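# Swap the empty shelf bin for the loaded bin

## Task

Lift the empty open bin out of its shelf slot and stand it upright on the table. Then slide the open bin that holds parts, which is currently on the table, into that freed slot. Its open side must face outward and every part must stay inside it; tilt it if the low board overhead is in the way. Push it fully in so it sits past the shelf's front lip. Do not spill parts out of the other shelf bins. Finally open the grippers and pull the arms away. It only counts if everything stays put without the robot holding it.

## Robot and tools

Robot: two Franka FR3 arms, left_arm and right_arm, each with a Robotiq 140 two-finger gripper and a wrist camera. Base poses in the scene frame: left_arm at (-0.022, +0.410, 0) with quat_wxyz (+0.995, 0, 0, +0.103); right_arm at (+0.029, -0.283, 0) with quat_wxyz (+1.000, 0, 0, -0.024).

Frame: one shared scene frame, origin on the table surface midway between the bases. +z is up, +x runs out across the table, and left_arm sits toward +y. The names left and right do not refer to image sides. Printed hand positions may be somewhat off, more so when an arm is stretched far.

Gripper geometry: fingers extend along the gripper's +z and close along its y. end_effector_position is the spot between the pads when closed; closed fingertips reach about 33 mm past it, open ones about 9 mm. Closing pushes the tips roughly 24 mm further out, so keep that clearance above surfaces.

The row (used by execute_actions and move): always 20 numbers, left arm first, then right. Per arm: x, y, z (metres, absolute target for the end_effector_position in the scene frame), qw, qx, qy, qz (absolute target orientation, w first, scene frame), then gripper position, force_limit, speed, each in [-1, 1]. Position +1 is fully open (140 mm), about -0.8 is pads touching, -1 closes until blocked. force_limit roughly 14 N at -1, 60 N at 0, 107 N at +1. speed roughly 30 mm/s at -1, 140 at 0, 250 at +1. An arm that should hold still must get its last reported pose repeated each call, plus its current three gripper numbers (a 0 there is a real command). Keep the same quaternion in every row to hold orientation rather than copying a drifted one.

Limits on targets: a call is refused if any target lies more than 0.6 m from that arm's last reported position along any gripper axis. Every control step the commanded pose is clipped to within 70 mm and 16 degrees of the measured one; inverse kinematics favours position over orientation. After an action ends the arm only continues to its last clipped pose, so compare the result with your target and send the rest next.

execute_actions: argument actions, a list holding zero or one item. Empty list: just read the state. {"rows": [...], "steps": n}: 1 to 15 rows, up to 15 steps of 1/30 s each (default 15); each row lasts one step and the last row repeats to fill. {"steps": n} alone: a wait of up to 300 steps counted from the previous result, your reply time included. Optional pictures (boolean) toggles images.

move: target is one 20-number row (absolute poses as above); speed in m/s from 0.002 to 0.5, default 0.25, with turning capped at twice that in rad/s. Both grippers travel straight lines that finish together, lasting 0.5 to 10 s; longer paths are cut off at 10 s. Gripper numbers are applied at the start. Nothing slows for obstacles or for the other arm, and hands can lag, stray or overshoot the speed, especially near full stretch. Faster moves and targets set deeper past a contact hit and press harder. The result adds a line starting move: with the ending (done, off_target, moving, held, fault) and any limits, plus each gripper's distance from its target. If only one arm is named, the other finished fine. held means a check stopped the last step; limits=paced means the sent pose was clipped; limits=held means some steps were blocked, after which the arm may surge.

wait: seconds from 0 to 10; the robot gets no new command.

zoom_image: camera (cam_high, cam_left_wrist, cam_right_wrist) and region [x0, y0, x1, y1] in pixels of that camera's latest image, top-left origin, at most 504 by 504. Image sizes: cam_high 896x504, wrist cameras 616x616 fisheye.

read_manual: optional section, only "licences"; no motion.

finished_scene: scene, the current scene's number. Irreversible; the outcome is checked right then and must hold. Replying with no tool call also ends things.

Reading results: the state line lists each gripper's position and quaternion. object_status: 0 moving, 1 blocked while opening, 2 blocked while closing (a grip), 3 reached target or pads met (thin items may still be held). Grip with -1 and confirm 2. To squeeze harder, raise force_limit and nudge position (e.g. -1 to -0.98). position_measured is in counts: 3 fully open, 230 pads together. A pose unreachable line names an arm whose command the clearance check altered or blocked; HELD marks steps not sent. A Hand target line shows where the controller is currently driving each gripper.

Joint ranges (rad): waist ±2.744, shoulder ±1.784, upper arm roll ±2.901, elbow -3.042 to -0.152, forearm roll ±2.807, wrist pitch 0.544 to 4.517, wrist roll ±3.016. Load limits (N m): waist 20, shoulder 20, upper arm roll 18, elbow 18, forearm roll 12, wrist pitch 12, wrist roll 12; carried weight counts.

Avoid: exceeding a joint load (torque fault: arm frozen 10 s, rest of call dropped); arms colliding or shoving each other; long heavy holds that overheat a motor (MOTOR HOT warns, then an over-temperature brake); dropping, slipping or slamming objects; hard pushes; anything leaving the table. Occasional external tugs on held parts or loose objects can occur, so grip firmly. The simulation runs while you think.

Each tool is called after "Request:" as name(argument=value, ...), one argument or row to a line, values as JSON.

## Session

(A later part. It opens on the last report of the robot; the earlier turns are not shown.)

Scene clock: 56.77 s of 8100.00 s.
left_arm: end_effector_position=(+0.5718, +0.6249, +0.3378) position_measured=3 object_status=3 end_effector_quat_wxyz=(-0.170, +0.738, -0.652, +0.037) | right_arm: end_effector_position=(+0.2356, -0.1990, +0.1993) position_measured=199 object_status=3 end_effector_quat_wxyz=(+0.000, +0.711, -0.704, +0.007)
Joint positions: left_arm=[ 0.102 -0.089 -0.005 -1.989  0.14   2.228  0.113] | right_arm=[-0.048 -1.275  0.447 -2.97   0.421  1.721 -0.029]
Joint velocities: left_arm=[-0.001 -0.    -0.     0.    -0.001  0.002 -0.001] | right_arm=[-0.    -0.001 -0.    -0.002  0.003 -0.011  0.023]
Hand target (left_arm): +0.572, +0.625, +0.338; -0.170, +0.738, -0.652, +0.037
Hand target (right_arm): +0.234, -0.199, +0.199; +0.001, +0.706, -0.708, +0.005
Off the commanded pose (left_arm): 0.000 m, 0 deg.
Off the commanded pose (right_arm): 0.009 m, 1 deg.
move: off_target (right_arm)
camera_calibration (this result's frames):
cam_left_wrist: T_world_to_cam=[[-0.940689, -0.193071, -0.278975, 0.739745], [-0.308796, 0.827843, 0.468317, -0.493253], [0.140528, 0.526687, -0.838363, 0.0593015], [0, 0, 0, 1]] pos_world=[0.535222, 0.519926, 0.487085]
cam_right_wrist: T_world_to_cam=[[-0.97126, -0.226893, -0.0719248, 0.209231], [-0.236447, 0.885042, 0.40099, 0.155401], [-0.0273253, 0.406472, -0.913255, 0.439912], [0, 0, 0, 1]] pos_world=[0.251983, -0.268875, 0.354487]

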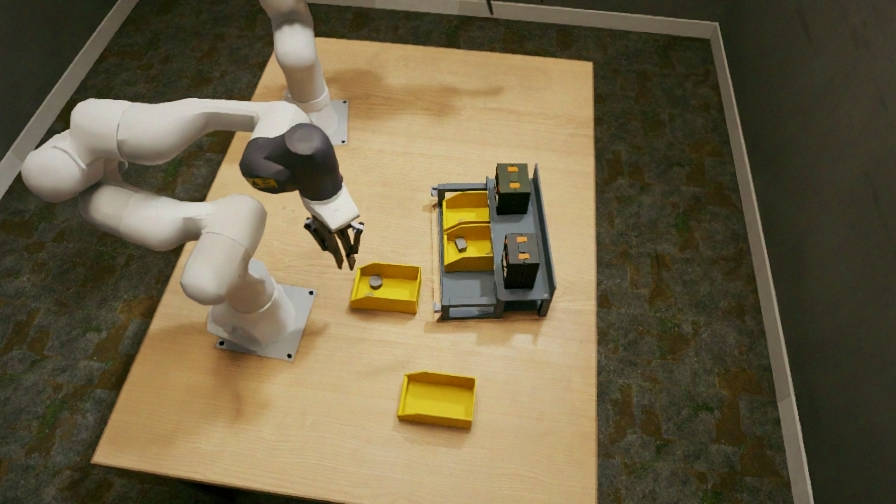

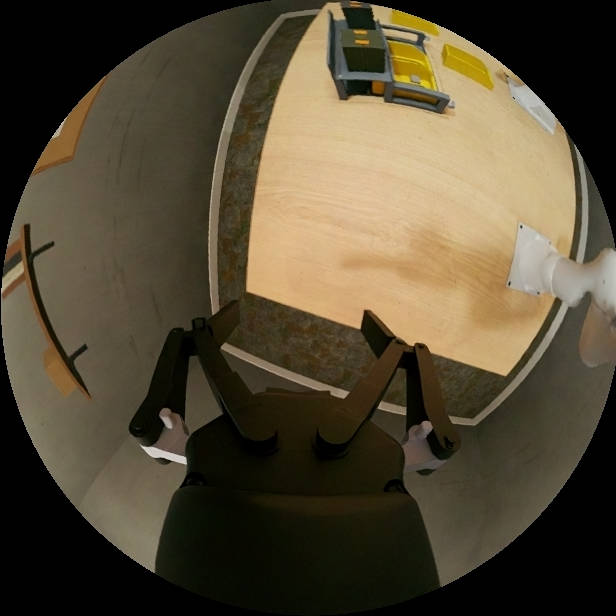

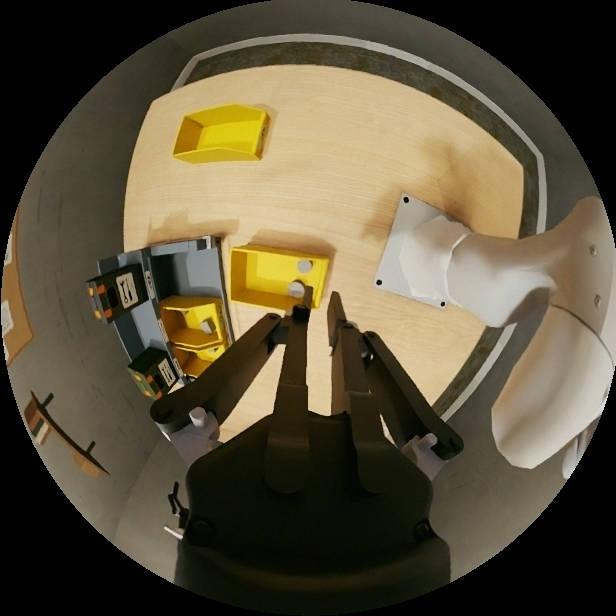

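Request:
move(
  target=[0.5718,0.6249,0.3378,-0.170,0.738,-0.652,0.037,1,0,0,0.238,-0.183,0.085,0,0.707,-0.707,0,-0.55,0.8,0],
  speed=0.2,
)

Request:
zoom_image(
  camera="cam_right_wrist",
  region=[200,200,420,380],
)

Request:
zoom_image(
  camera="cam_high",
  region=[310,220,450,330],
)

Scene clock: 60.90 s of 8100.00 s.
left_arm: end_effector_position=(+0.5718, +0.6249, +0.3378) position_measured=3 object_status=3 end_effector_quat_wxyz=(-0.170, +0.738, -0.652, +0.037) | right_arm: end_effector_position=(+0.2476, -0.1923, +0.0896) position_measured=199 object_status=3 end_effector_quat_wxyz=(+0.015, +0.689, -0.725, +0.009)
Joint positions: left_arm=[ 0.102 -0.089 -0.005 -1.989  0.14   2.228  0.113] | right_arm=[-0.404 -1.47   1.148 -3.056  1.108  1.64  -0.321]
Joint velocities: left_arm=[-0.    -0.    -0.     0.001 -0.    -0.    -0.   ] | right_arm=[-0.13  -0.354  0.138  0.     0.187 -0.312 -0.161]
Hand target (left_arm): +0.572, +0.625, +0.338; -0.170, +0.738, -0.652, +0.037
Hand target (right_arm): +0.240, -0.187, +0.087; +0.015, +0.703, -0.711, -0.007
Off the commanded pose (left_arm): 0.000 m, 0 deg.
Off the commanded pose (right_arm): 0.014 m, 3 deg.
joint sent to its limit (right arm) — the command would take joint 4 (elbow) past its lower limit, so that joint was sent only as far as its limit.
move: off_target (right_arm)
camera_calibration (this result's frames):
cam_left_wrist: T_world_to_cam=[[-0.940689, -0.193071, -0.278975, 0.739745], [-0.308796, 0.827843, 0.468317, -0.493253], [0.140528, 0.526687, -0.838363, 0.0593015], [0, 0, 0, 1]] pos_world=[0.535222, 0.519926, 0.487085]
cam_right_wrist: T_world_to_cam=[[-0.98433, -0.169037, -0.0502075, 0.226878], [-0.17525, 0.906238, 0.384734, 0.186748], [-0.0195342, 0.387504, -0.921661, 0.332468], [0, 0, 0, 1]] pos_world=[0.262545, -0.25972, 0.245965]

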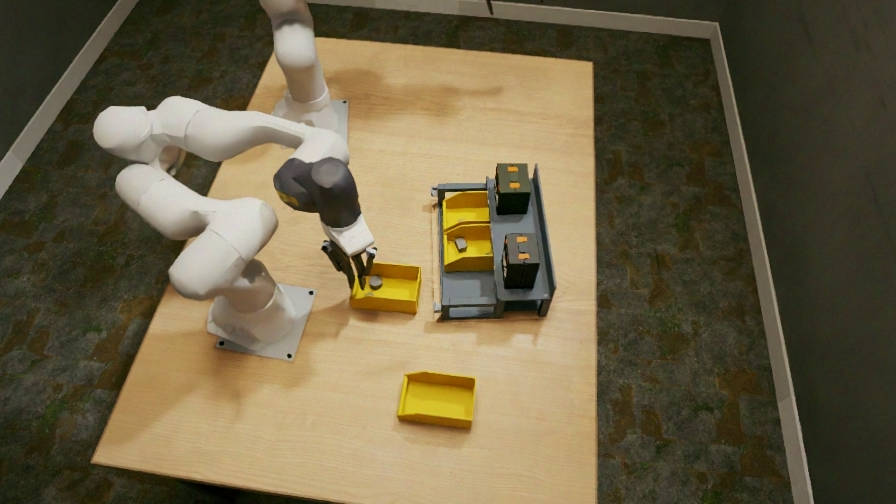

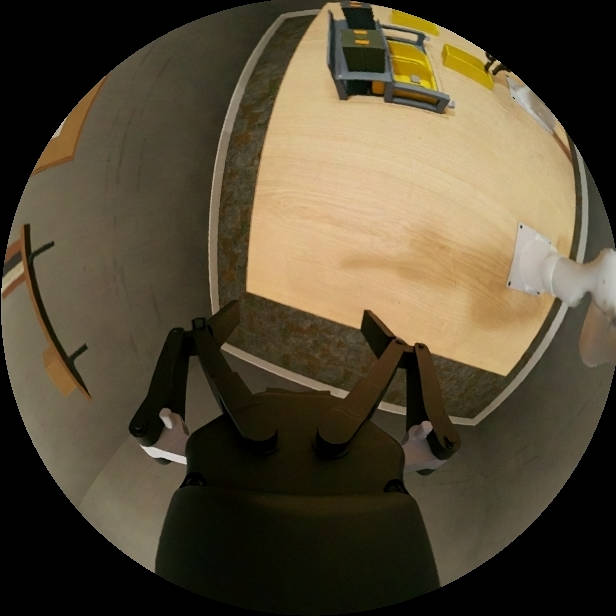

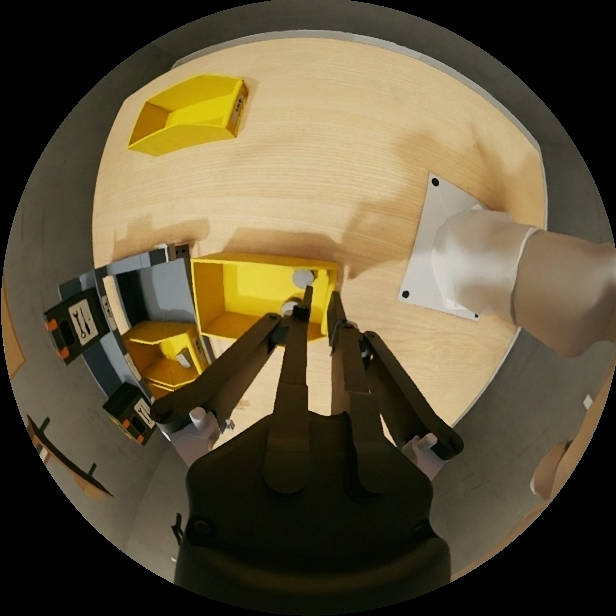

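Region (200, 200, 420, 380) of cam_right_wrist's 616x616 image, scaled by 2.291, with more detail than that image has; it fills the top 412 rows of this view, and the rest is white.

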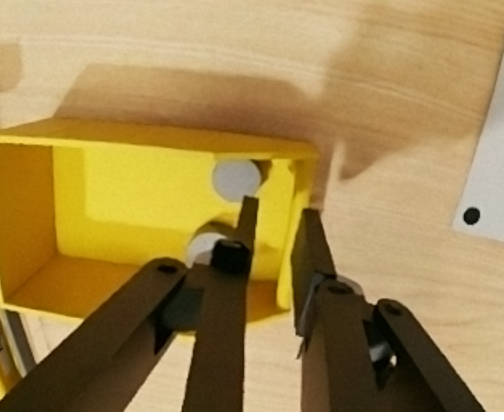

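Region (310, 220, 450, 330) of cam_high's 896x504 image, scaled by 3.600, with more detail than that image has; it fills the top 396 rows of this view, and the rest is white.

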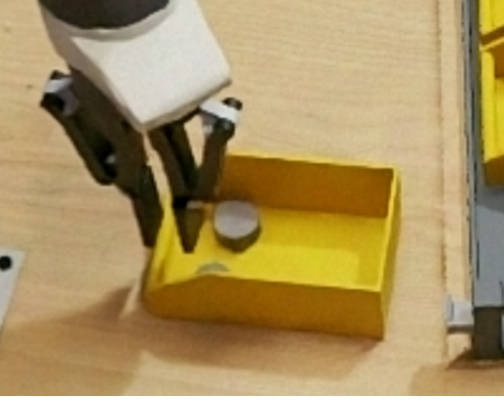

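Request:
move(
  target=[0.5718,0.6249,0.3378,-0.170,0.738,-0.652,0.037,1,0,0,0.244,-0.165,0.11,0.123,0.696,-0.696,0.123,-0.6,0.8,0],
  speed=0.08,
)

Request:
zoom_image(
  camera="cam_right_wrist",
  region=[200,200,420,380],
)

Scene clock: 65.00 s of 8100.00 s.
left_arm: end_effector_position=(+0.5718, +0.6249, +0.3378) position_measured=3 object_status=3 end_effector_quat_wxyz=(-0.170, +0.738, -0.652, +0.037) | right_arm: end_effector_position=(+0.2459, -0.1659, +0.1099) position_measured=205 object_status=3 end_effector_quat_wxyz=(+0.122, +0.699, -0.694, +0.122)
Joint positions: left_arm=[ 0.102 -0.089 -0.005 -1.989  0.14   2.228  0.113] | right_arm=[-0.37  -1.612  1.313 -2.831  0.992  1.502 -0.156]
Joint velocities: left_arm=[ 0.001 -0.    -0.    -0.    -0.     0.002  0.002] | right_arm=[-0.001 -0.001  0.001  0.    -0.005 -0.009  0.03 ]
Hand target (left_arm): +0.572, +0.625, +0.338; -0.170, +0.738, -0.652, +0.037
Hand target (right_arm): +0.245, -0.167, +0.110; +0.124, +0.694, -0.699, +0.124
Off the commanded pose (left_arm): 0.000 m, 0 deg.
Off the commanded pose (right_arm): 0.002 m, 0 deg.
move: done
camera_calibration (this result's frames):
cam_left_wrist: T_world_to_cam=[[-0.94069, -0.193071, -0.278974, 0.739745], [-0.308796, 0.827843, 0.468317, -0.493253], [0.140528, 0.526687, -0.838363, 0.0593016], [0, 0, 0, 1]] pos_world=[0.535222, 0.519926, 0.487085]
cam_right_wrist: T_world_to_cam=[[-0.972597, -0.232132, 0.0130678, 0.210358], [-0.230137, 0.969183, 0.0878676, 0.211212], [-0.0330619, 0.0824523, -0.996046, 0.30187], [0, 0, 0, 1]] pos_world=[0.263182, -0.180762, 0.279369]

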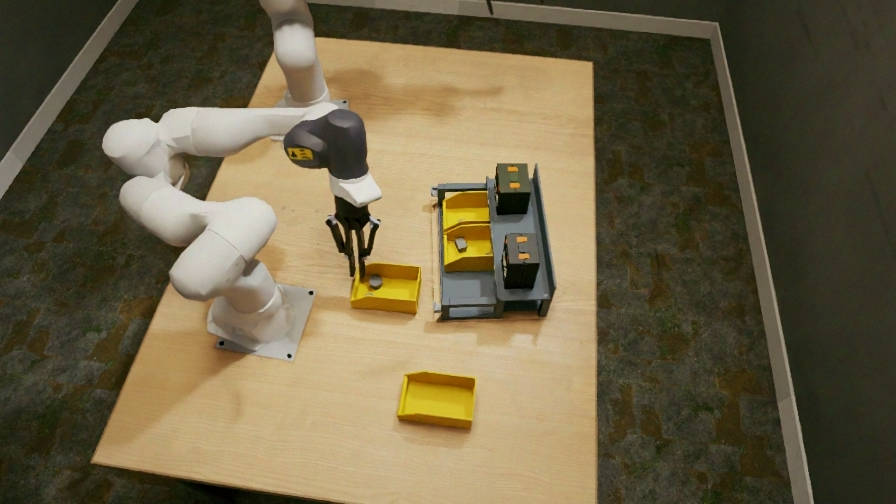

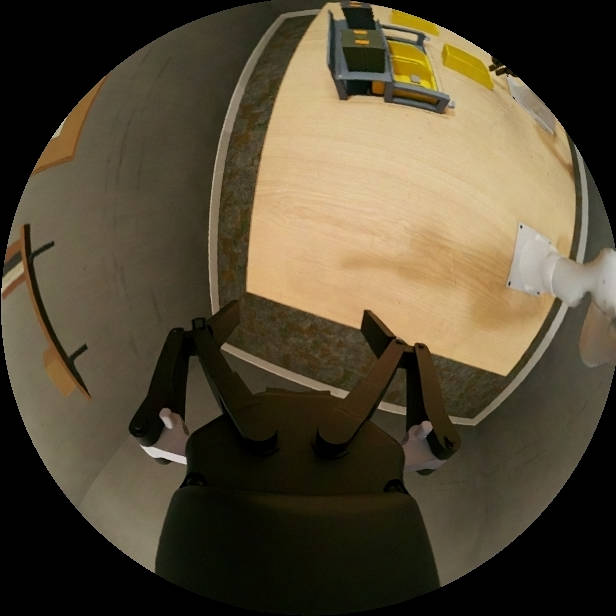

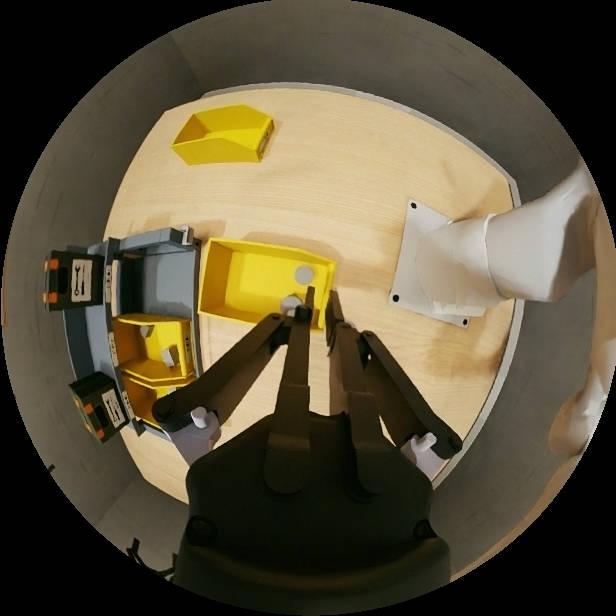

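Region (200, 200, 420, 380) of cam_right_wrist's 616x616 image, scaled by 2.291, with more detail than that image has; it fills the top 412 rows of this view, and the rest is white.

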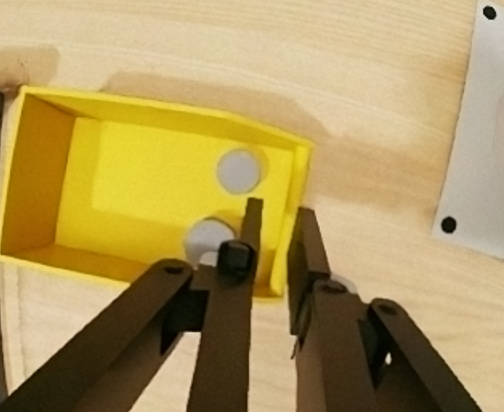

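Request:
move(
  target=[0.5718,0.6249,0.3378,-0.170,0.738,-0.652,0.037,1,0,0,0.241,-0.170,0.047,0.127,0.720,-0.672,0.119,-0.6,0.8,0],
  speed=0.04,
)

Request:
zoom_image(
  camera="cam_right_wrist",
  region=[200,200,420,380],
)

Request:
zoom_image(
  camera="cam_high",
  region=[310,220,450,330],
)

Scene clock: 69.77 s of 8100.00 s.
left_arm: end_effector_position=(+0.5718, +0.6249, +0.3378) position_measured=3 object_status=3 end_effector_quat_wxyz=(-0.170, +0.738, -0.652, +0.037) | right_arm: end_effector_position=(+0.2403, -0.1731, +0.0491) position_measured=205 object_status=3 end_effector_quat_wxyz=(+0.129, +0.716, -0.675, +0.120)
Joint positions: left_arm=[ 0.102 -0.089 -0.005 -1.989  0.14   2.228  0.113] | right_arm=[-0.317 -1.604  1.531 -2.886  1.188  1.566 -0.176]
Joint velocities: left_arm=[-0.001 -0.     0.    -0.     0.001 -0.    -0.   ] | right_arm=[-0.    -0.     0.005 -0.     0.013 -0.    -0.013]
Hand target (left_arm): +0.572, +0.625, +0.338; -0.170, +0.738, -0.652, +0.037
Hand target (right_arm): +0.242, -0.172, +0.049; +0.126, +0.719, -0.672, +0.121
Off the commanded pose (left_arm): 0.000 m, 0 deg.
Off the commanded pose (right_arm): 0.004 m, 1 deg.
move: off_target (right_arm)
camera_calibration (this result's frames):
cam_left_wrist: T_world_to_cam=[[-0.940689, -0.193071, -0.278975, 0.739745], [-0.308796, 0.827843, 0.468317, -0.493253], [0.140529, 0.526687, -0.838363, 0.0593015], [0, 0, 0, 1]] pos_world=[0.535222, 0.519926, 0.487085]
cam_right_wrist: T_world_to_cam=[[-0.959868, -0.278016, 0.0368946, 0.191921], [-0.274129, 0.957849, 0.0859021, 0.230956], [-0.0592216, 0.0723408, -0.99562, 0.246194], [0, 0, 0, 1]] pos_world=[0.26211, -0.185674, 0.218195]

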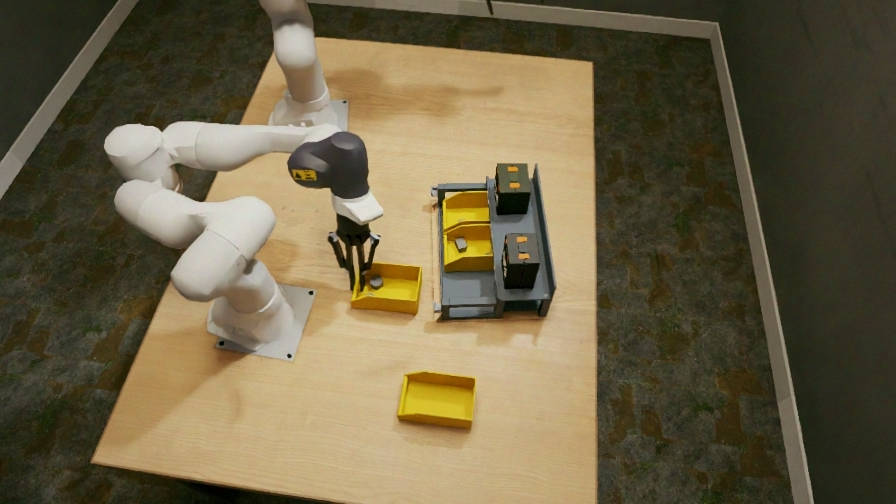

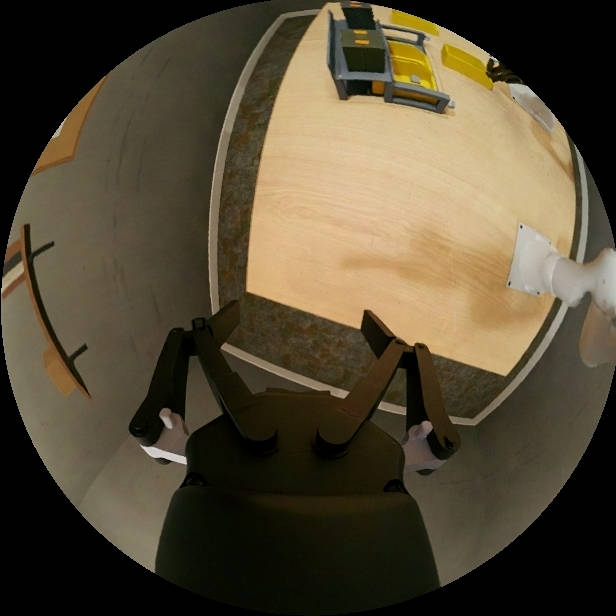

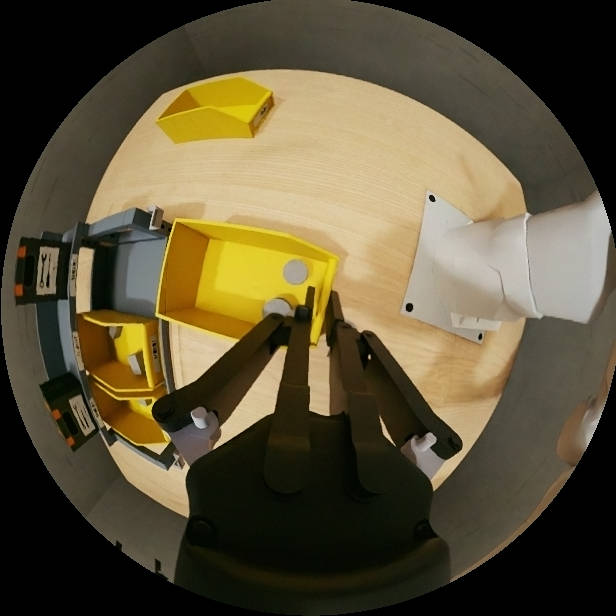

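Region (200, 200, 420, 380) of cam_right_wrist's 616x616 image, scaled by 2.291, with more detail than that image has; it fills the top 412 rows of this view, and the rest is white.

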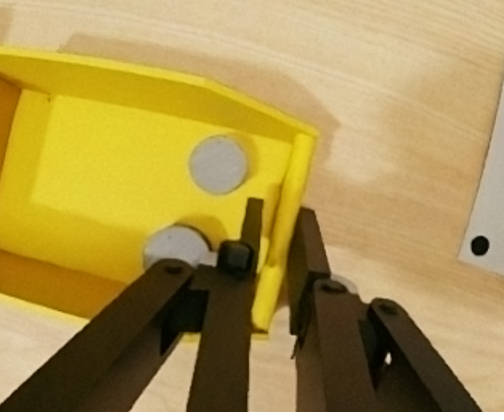

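Region (310, 220, 450, 330) of cam_high's 896x504 image, scaled by 3.600, with more detail than that image has; it fills the top 396 rows of this view, and the rest is white.

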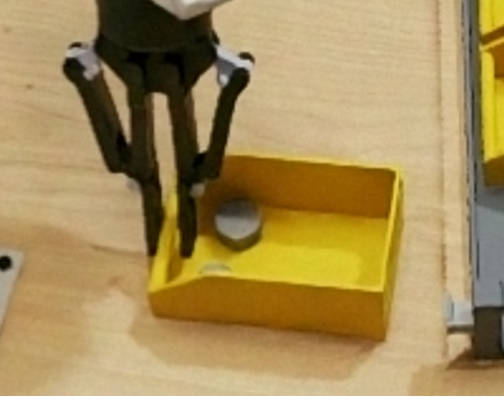

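Request:
move(
  target=[0.5718,0.6249,0.3378,-0.170,0.738,-0.652,0.037,1,0,0,0.241,-0.172,0.049,0.127,0.720,-0.672,0.119,-1,1,-0.5],
)

Request:
move(
  target=[0.5718,0.6249,0.3378,-0.170,0.738,-0.652,0.037,1,0,0,0.245,-0.172,0.17,0.127,0.720,-0.672,0.119,-1,1,-0.5],
  speed=0.05,
)

Request:
zoom_image(
  camera="cam_high",
  region=[300,170,520,330],
)

Scene clock: 71.90 s of 8100.00 s.
left_arm: end_effector_position=(+0.5718, +0.6249, +0.3378) position_measured=3 object_status=3 end_effector_quat_wxyz=(-0.170, +0.738, -0.652, +0.037) | right_arm: end_effector_position=(+0.2405, -0.1728, +0.0491) position_measured=225 object_status=2 end_effector_quat_wxyz=(+0.129, +0.718, -0.674, +0.120)
Joint positions: left_arm=[ 0.102 -0.089 -0.005 -1.989  0.14   2.228  0.113] | right_arm=[-0.317 -1.604  1.531 -2.886  1.189  1.567 -0.181]
Joint velocities: left_arm=[-0.001  0.001 -0.    -0.001 -0.001 -0.001 -0.001] | right_arm=[ 0.001  0.    -0.     0.     0.    -0.    -0.002]
Hand target (left_arm): +0.572, +0.625, +0.338; -0.170, +0.738, -0.652, +0.037
Hand target (right_arm): +0.241, -0.172, +0.049; +0.127, +0.720, -0.672, +0.119
Off the commanded pose (left_arm): 0.000 m, 0 deg.
Off the commanded pose (right_arm): 0.001 m, 0 deg.
move: done
camera_calibration (this result's frames):
cam_left_wrist: T_world_to_cam=[[-0.940689, -0.193071, -0.278975, 0.739745], [-0.308796, 0.827843, 0.468317, -0.493253], [0.140528, 0.526687, -0.838363, 0.0593016], [0, 0, 0, 1]] pos_world=[0.535222, 0.519926, 0.487085]
cam_right_wrist: T_world_to_cam=[[-0.958667, -0.282074, 0.0373029, 0.191164], [-0.278058, 0.956579, 0.0874105, 0.231445], [-0.0603394, 0.0734252, -0.995474, 0.246603], [0, 0, 0, 1]] pos_world=[0.262497, -0.18558, 0.218125]

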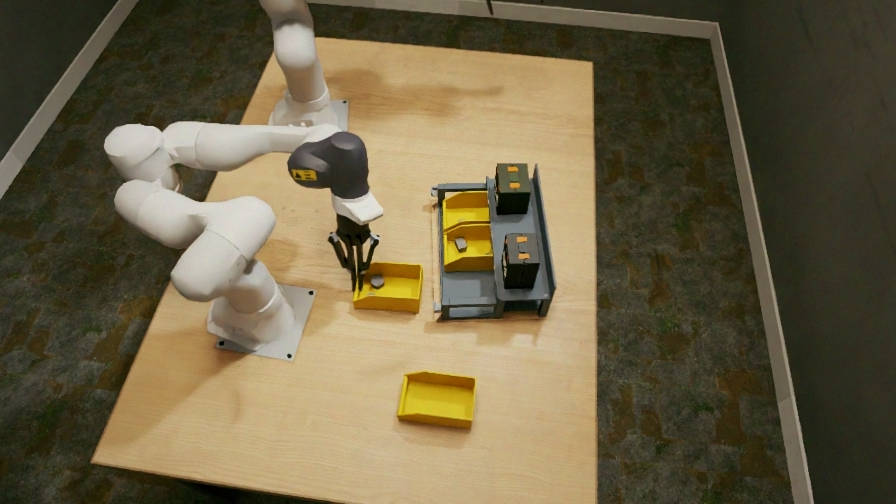

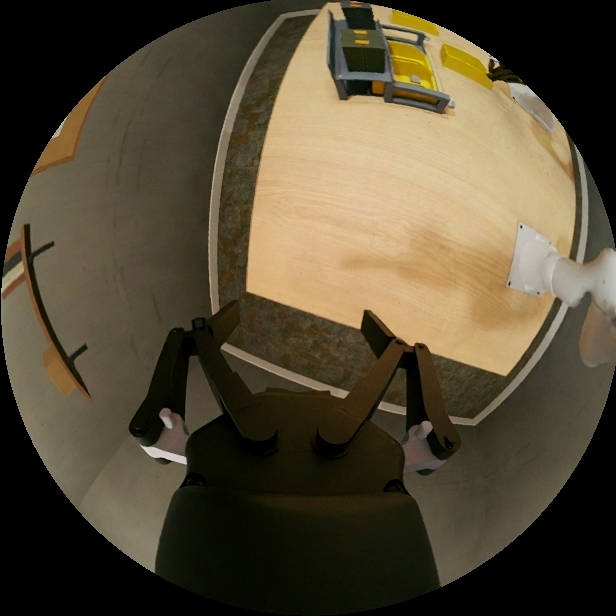

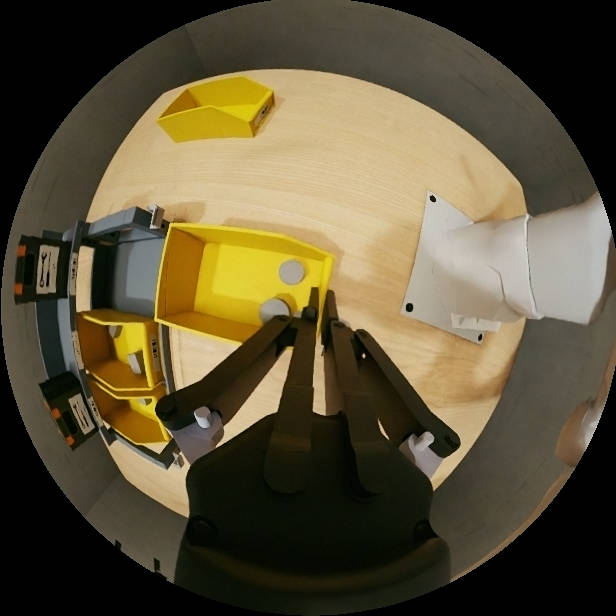

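Scene clock: 74.70 s of 8100.00 s.
left_arm: end_effector_position=(+0.5718, +0.6249, +0.3378) position_measured=3 object_status=3 end_effector_quat_wxyz=(-0.170, +0.738, -0.652, +0.037) | right_arm: end_effector_position=(+0.2432, -0.1676, +0.1654) position_measured=225 object_status=2 end_effector_quat_wxyz=(+0.127, +0.720, -0.672, +0.115)
Joint positions: left_arm=[ 0.102 -0.089 -0.005 -1.989  0.14   2.228  0.113] | right_arm=[-0.413 -1.59   1.13  -2.772  0.817  1.446 -0.243]
Joint velocities: left_arm=[ 0.    -0.001  0.001  0.002  0.     0.    -0.   ] | right_arm=[-0.001  0.002 -0.001  0.001 -0.009 -0.006 -0.007]
Hand target (left_arm): +0.572, +0.625, +0.338; -0.170, +0.738, -0.652, +0.037
Hand target (right_arm): +0.243, -0.168, +0.167; +0.128, +0.721, -0.671, +0.116
Off the commanded pose (left_arm): 0.000 m, 0 deg.
Off the commanded pose (right_arm): 0.007 m, 0 deg.
move: off_target (right_arm)
camera_calibration (this result's frames):
cam_left_wrist: T_world_to_cam=[[-0.94069, -0.193071, -0.278974, 0.739745], [-0.308796, 0.827843, 0.468317, -0.493253], [0.140528, 0.526687, -0.838363, 0.0593016], [0, 0, 0, 1]] pos_world=[0.535222, 0.519926, 0.487085]
cam_right_wrist: T_world_to_cam=[[-0.957082, -0.287235, 0.0385936, 0.189398], [-0.282462, 0.954296, 0.0976458, 0.215965], [-0.064877, 0.0825538, -0.994473, 0.364685], [0, 0, 0, 1]] pos_world=[0.265931, -0.181798, 0.334272]

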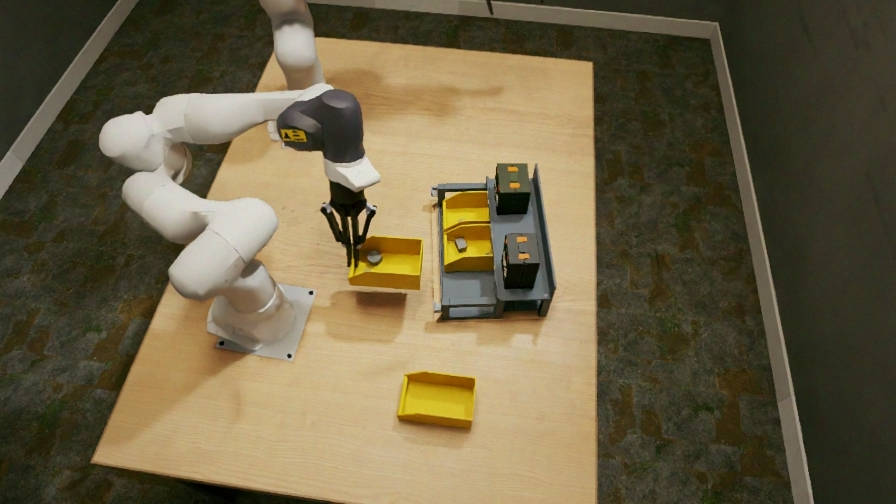

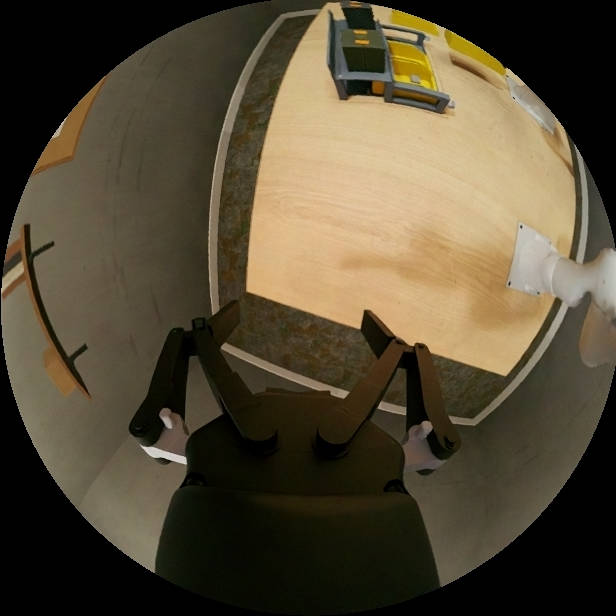

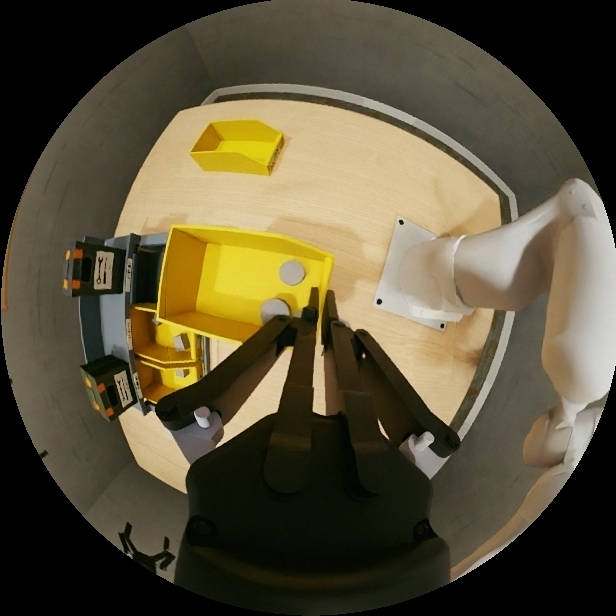

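Region (300, 170, 520, 330) of cam_high's 896x504 image, scaled by 2.291, with more detail than that image has; it fills the top 367 rows of this view, and the rest is white.

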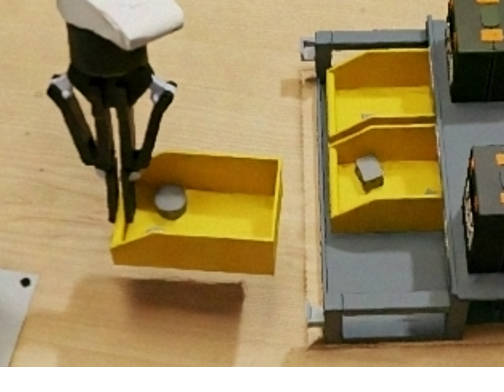

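Request:
move(
  target=[0.5718,0.6249,0.3378,-0.170,0.738,-0.652,0.037,1,0,0,0.39,-0.175,0.17,0.208,0.729,-0.651,0.030,-1,1,-0.5],
  speed=0.1,
)

Scene clock: 79.70 s of 8100.00 s.
left_arm: end_effector_position=(+0.5718, +0.6249, +0.3378) position_measured=3 object_status=3 end_effector_quat_wxyz=(-0.170, +0.738, -0.652, +0.037) | right_arm: end_effector_position=(+0.3856, -0.1692, +0.1668) position_measured=225 object_status=2 end_effector_quat_wxyz=(+0.208, +0.728, -0.653, +0.027)
Joint positions: left_arm=[ 0.102 -0.089 -0.005 -1.989  0.14   2.228  0.113] | right_arm=[-1.108 -1.195  1.352 -2.272  0.741  1.528 -0.412]
Joint velocities: left_arm=[ 0.001  0.    -0.001  0.001  0.001 -0.     0.   ] | right_arm=[-0.004  0.009  0.006  0.01  -0.016 -0.001 -0.01 ]
Hand target (left_arm): +0.572, +0.625, +0.338; -0.170, +0.738, -0.652, +0.037
Hand target (right_arm): +0.386, -0.169, +0.167; +0.210, +0.731, -0.649, +0.025
Off the commanded pose (left_arm): 0.000 m, 0 deg.
Off the commanded pose (right_arm): 0.008 m, 0 deg.
After step 90, 0.17 s passed at rest.
move: off_target (right_arm)
camera_calibration (this result's frames):
cam_left_wrist: T_world_to_cam=[[-0.94069, -0.193071, -0.278974, 0.739745], [-0.308796, 0.827843, 0.468317, -0.493253], [0.140528, 0.526687, -0.838363, 0.0593016], [0, 0, 0, 1]] pos_world=[0.535222, 0.519926, 0.487085]
cam_right_wrist: T_world_to_cam=[[-0.919714, -0.285195, 0.269798, 0.272557], [-0.248632, 0.95497, 0.161906, 0.233999], [-0.303824, 0.081827, -0.949208, 0.459927], [0, 0, 0, 1]] pos_world=[0.448591, -0.183365, 0.325145]

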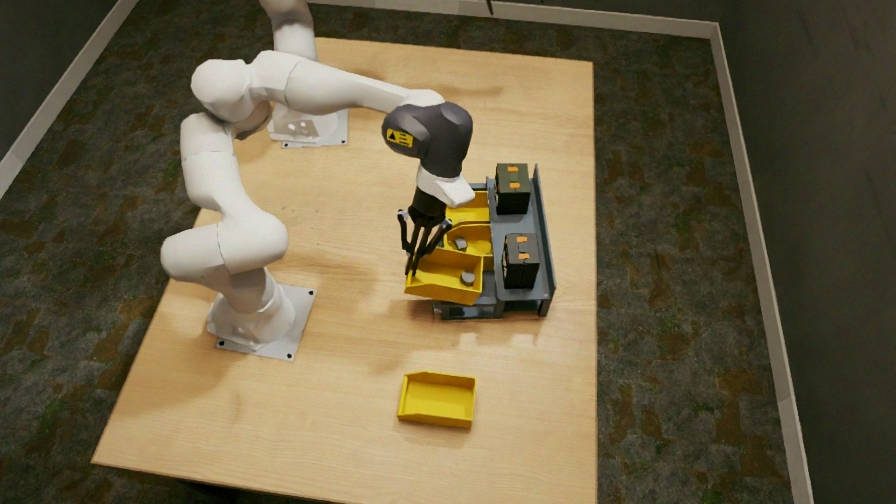

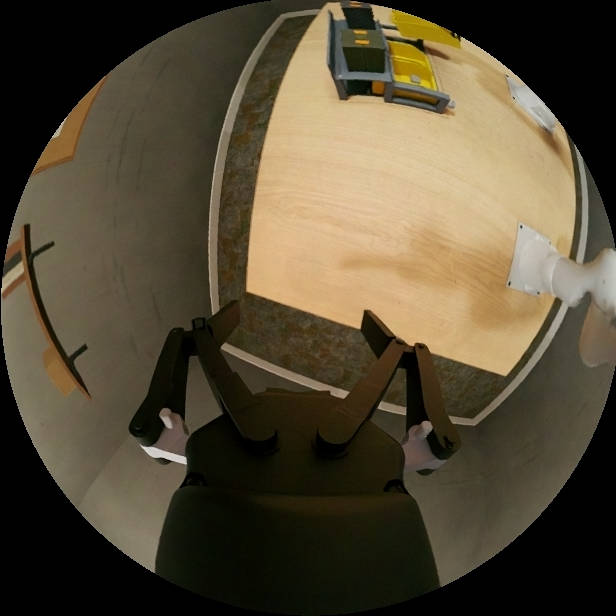

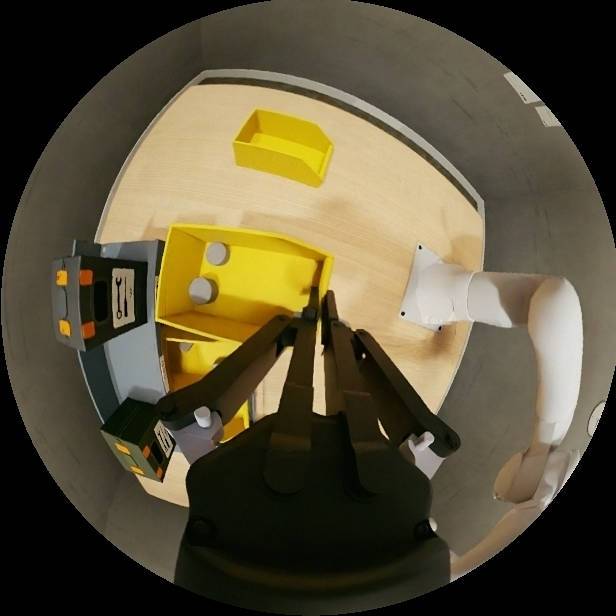

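Request:
move(
  target=[0.5718,0.6249,0.3378,-0.170,0.738,-0.652,0.037,1,0,0,0.394,-0.18,0.118,0.208,0.729,-0.651,0.030,-1,1,-0.5],
  speed=0.04,
)

Request:
zoom_image(
  camera="cam_high",
  region=[380,180,580,340],
)

Scene clock: 82.13 s of 8100.00 s.
left_arm: end_effector_position=(+0.5718, +0.6249, +0.3378) position_measured=3 object_status=3 end_effector_quat_wxyz=(-0.170, +0.738, -0.652, +0.037) | right_arm: end_effector_position=(+0.3917, -0.1804, +0.1229) position_measured=225 object_status=2 end_effector_quat_wxyz=(+0.211, +0.727, -0.652, +0.031)
Joint positions: left_arm=[ 0.102 -0.089 -0.005 -1.989  0.14   2.228  0.113] | right_arm=[-1.137 -1.202  1.45  -2.314  0.799  1.622 -0.415]
Joint velocities: left_arm=[-0.002 -0.     0.     0.001 -0.001 -0.001  0.   ] | right_arm=[ 0.002  0.     0.002 -0.003  0.     0.012  0.   ]
Hand target (left_arm): +0.572, +0.625, +0.338; -0.170, +0.738, -0.652, +0.037
Hand target (right_arm): +0.393, -0.181, +0.118; +0.208, +0.729, -0.652, +0.030
Off the commanded pose (left_arm): 0.000 m, 0 deg.
Off the commanded pose (right_arm): 0.005 m, 0 deg.
move: off_target (right_arm)
camera_calibration (this result's frames):
cam_left_wrist: T_world_to_cam=[[-0.940689, -0.193071, -0.278974, 0.739745], [-0.308796, 0.827843, 0.468317, -0.493253], [0.140528, 0.526687, -0.838363, 0.0593015], [0, 0, 0, 1]] pos_world=[0.535222, 0.519926, 0.487085]
cam_right_wrist: T_world_to_cam=[[-0.920023, -0.283852, 0.27016, 0.287126], [-0.250379, 0.95615, 0.151948, 0.255424], [-0.301444, 0.0721529, -0.95075, 0.41845], [0, 0, 0, 1]] pos_world=[0.454255, -0.192914, 0.281461]

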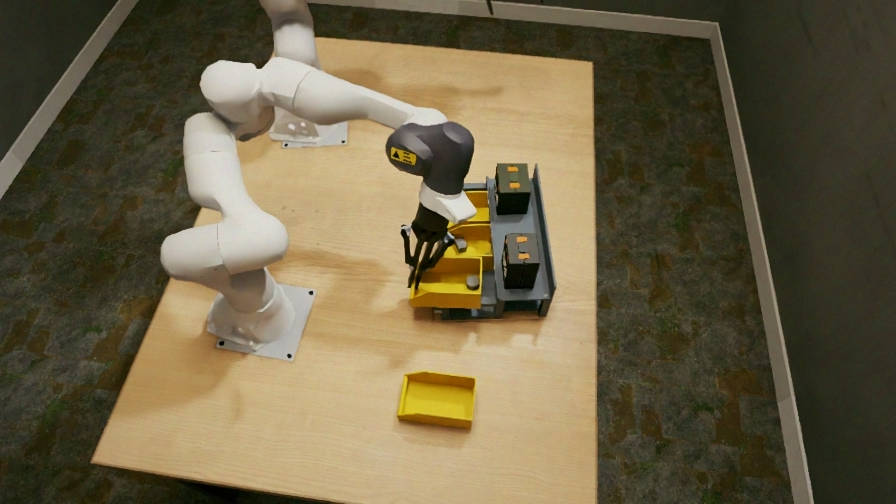

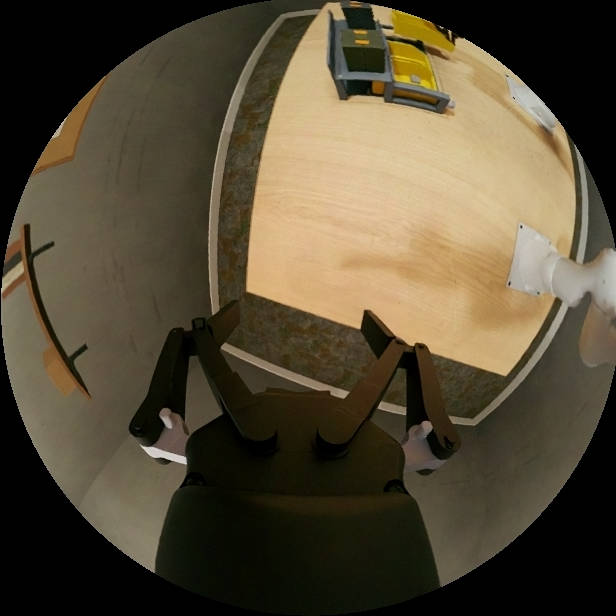

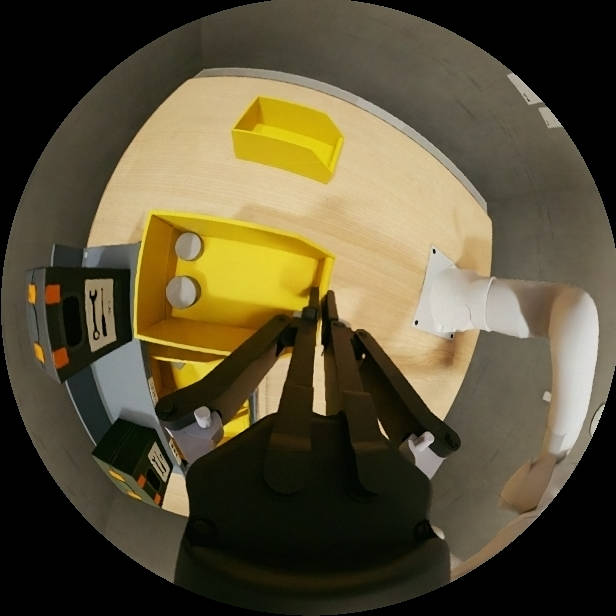

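Region (380, 180, 580, 340) of cam_high's 896x504 image, scaled by 2.520, with more detail than that image has; it fills the top 403 rows of this view, and the rest is white.

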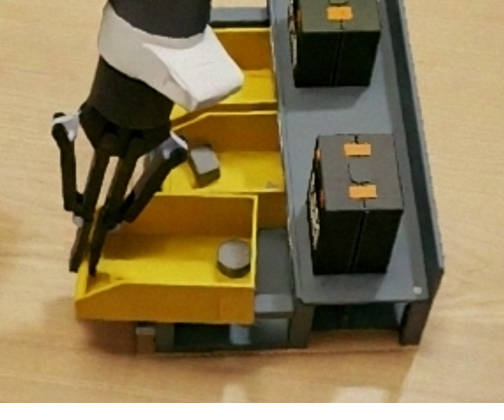

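Request:
move(
  target=[0.5718,0.6249,0.3378,-0.170,0.738,-0.652,0.037,1,0,0,0.392,-0.18,0.145,0.208,0.729,-0.651,0.030,-1,1,-0.5],
  speed=0.04,
)

Request:
zoom_image(
  camera="cam_high",
  region=[380,180,580,340],
)

Request:
zoom_image(
  camera="cam_left_wrist",
  region=[300,0,500,130],
)

Scene clock: 84.43 s of 8100.00 s.
left_arm: end_effector_position=(+0.5718, +0.6249, +0.3378) position_measured=3 object_status=3 end_effector_quat_wxyz=(-0.170, +0.738, -0.652, +0.037) | right_arm: end_effector_position=(+0.3920, -0.1799, +0.1425) position_measured=225 object_status=2 end_effector_quat_wxyz=(+0.208, +0.728, -0.653, +0.029)
Joint positions: left_arm=[ 0.102 -0.089 -0.005 -1.989  0.14   2.228  0.113] | right_arm=[-1.132 -1.193  1.405 -2.3    0.772  1.591 -0.421]
Joint velocities: left_arm=[ 0.001  0.    -0.     0.001 -0.     0.    -0.001] | right_arm=[-0.    -0.    -0.002 -0.    -0.003 -0.015 -0.006]
Hand target (left_arm): +0.572, +0.625, +0.338; -0.170, +0.738, -0.652, +0.037
Hand target (right_arm): +0.392, -0.179, +0.145; +0.208, +0.729, -0.651, +0.030
Off the commanded pose (left_arm): 0.000 m, 0 deg.
Off the commanded pose (right_arm): 0.003 m, 0 deg.
move: done
camera_calibration (this result's frames):
cam_left_wrist: T_world_to_cam=[[-0.940689, -0.193071, -0.278975, 0.739745], [-0.308796, 0.827843, 0.468317, -0.493253], [0.140528, 0.526687, -0.838363, 0.0593016], [0, 0, 0, 1]] pos_world=[0.535222, 0.519926, 0.487085]
cam_right_wrist: T_world_to_cam=[[-0.921023, -0.284487, 0.266052, 0.283176], [-0.249251, 0.95535, 0.158685, 0.250492], [-0.299316, 0.0798383, -0.950808, 0.437721], [0, 0, 0, 1]] pos_world=[0.454265, -0.193694, 0.3011]

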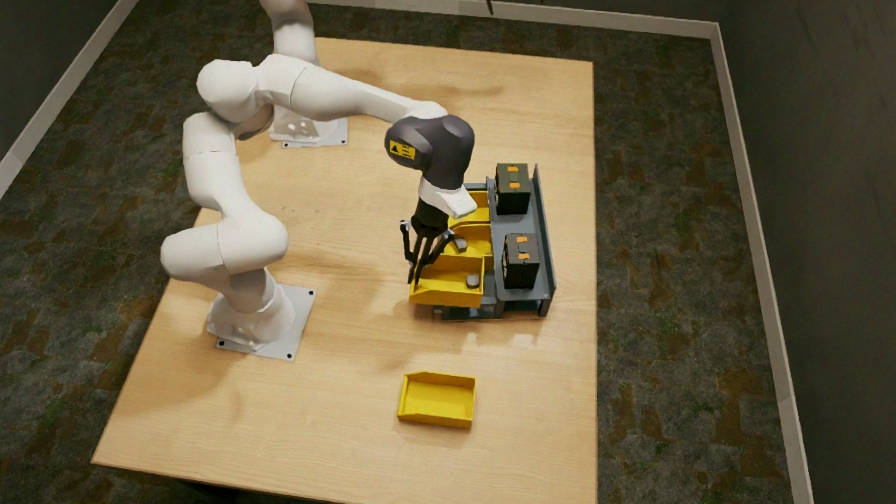

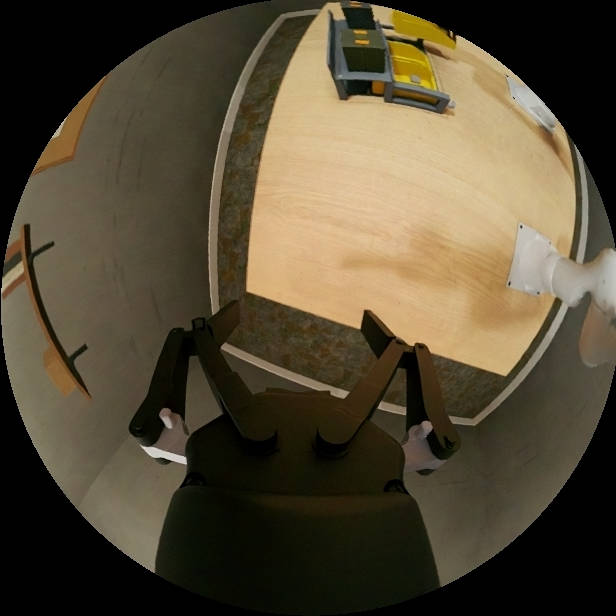

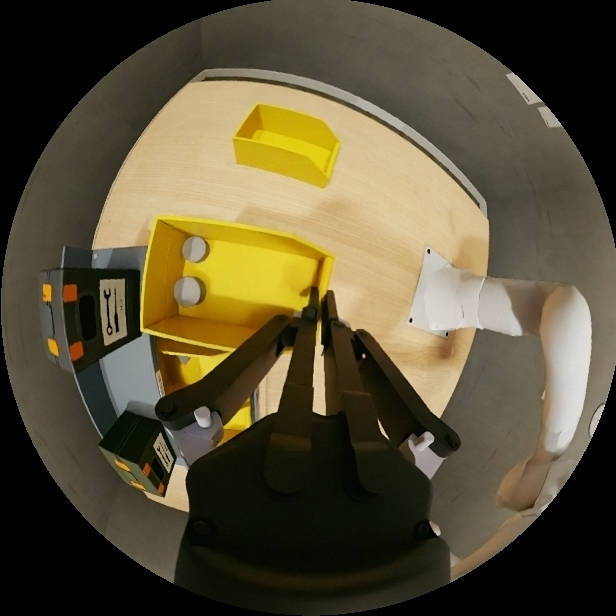

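Region (380, 180, 580, 340) of cam_high's 896x504 image, scaled by 2.520, with more detail than that image has; it fills the top 403 rows of this view, and the rest is white.

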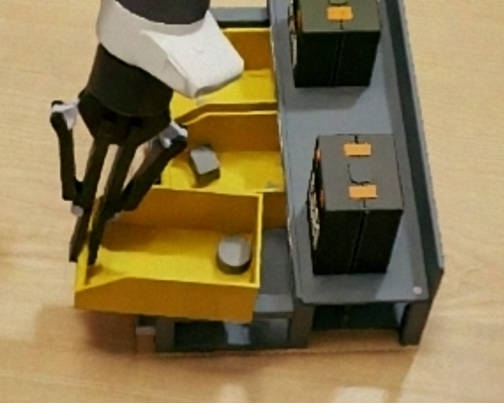

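Region (300, 0, 500, 130) of cam_left_wrist's 616x616 image, scaled by 2.520, with more detail than that image has; it fills the top 328 rows of this view, and the rest is white.

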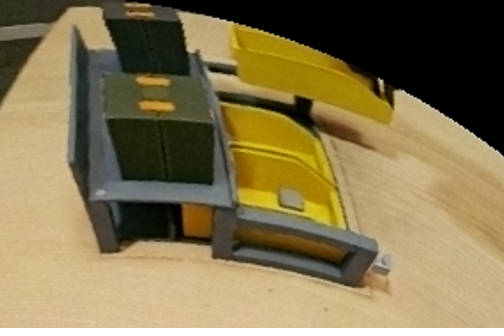

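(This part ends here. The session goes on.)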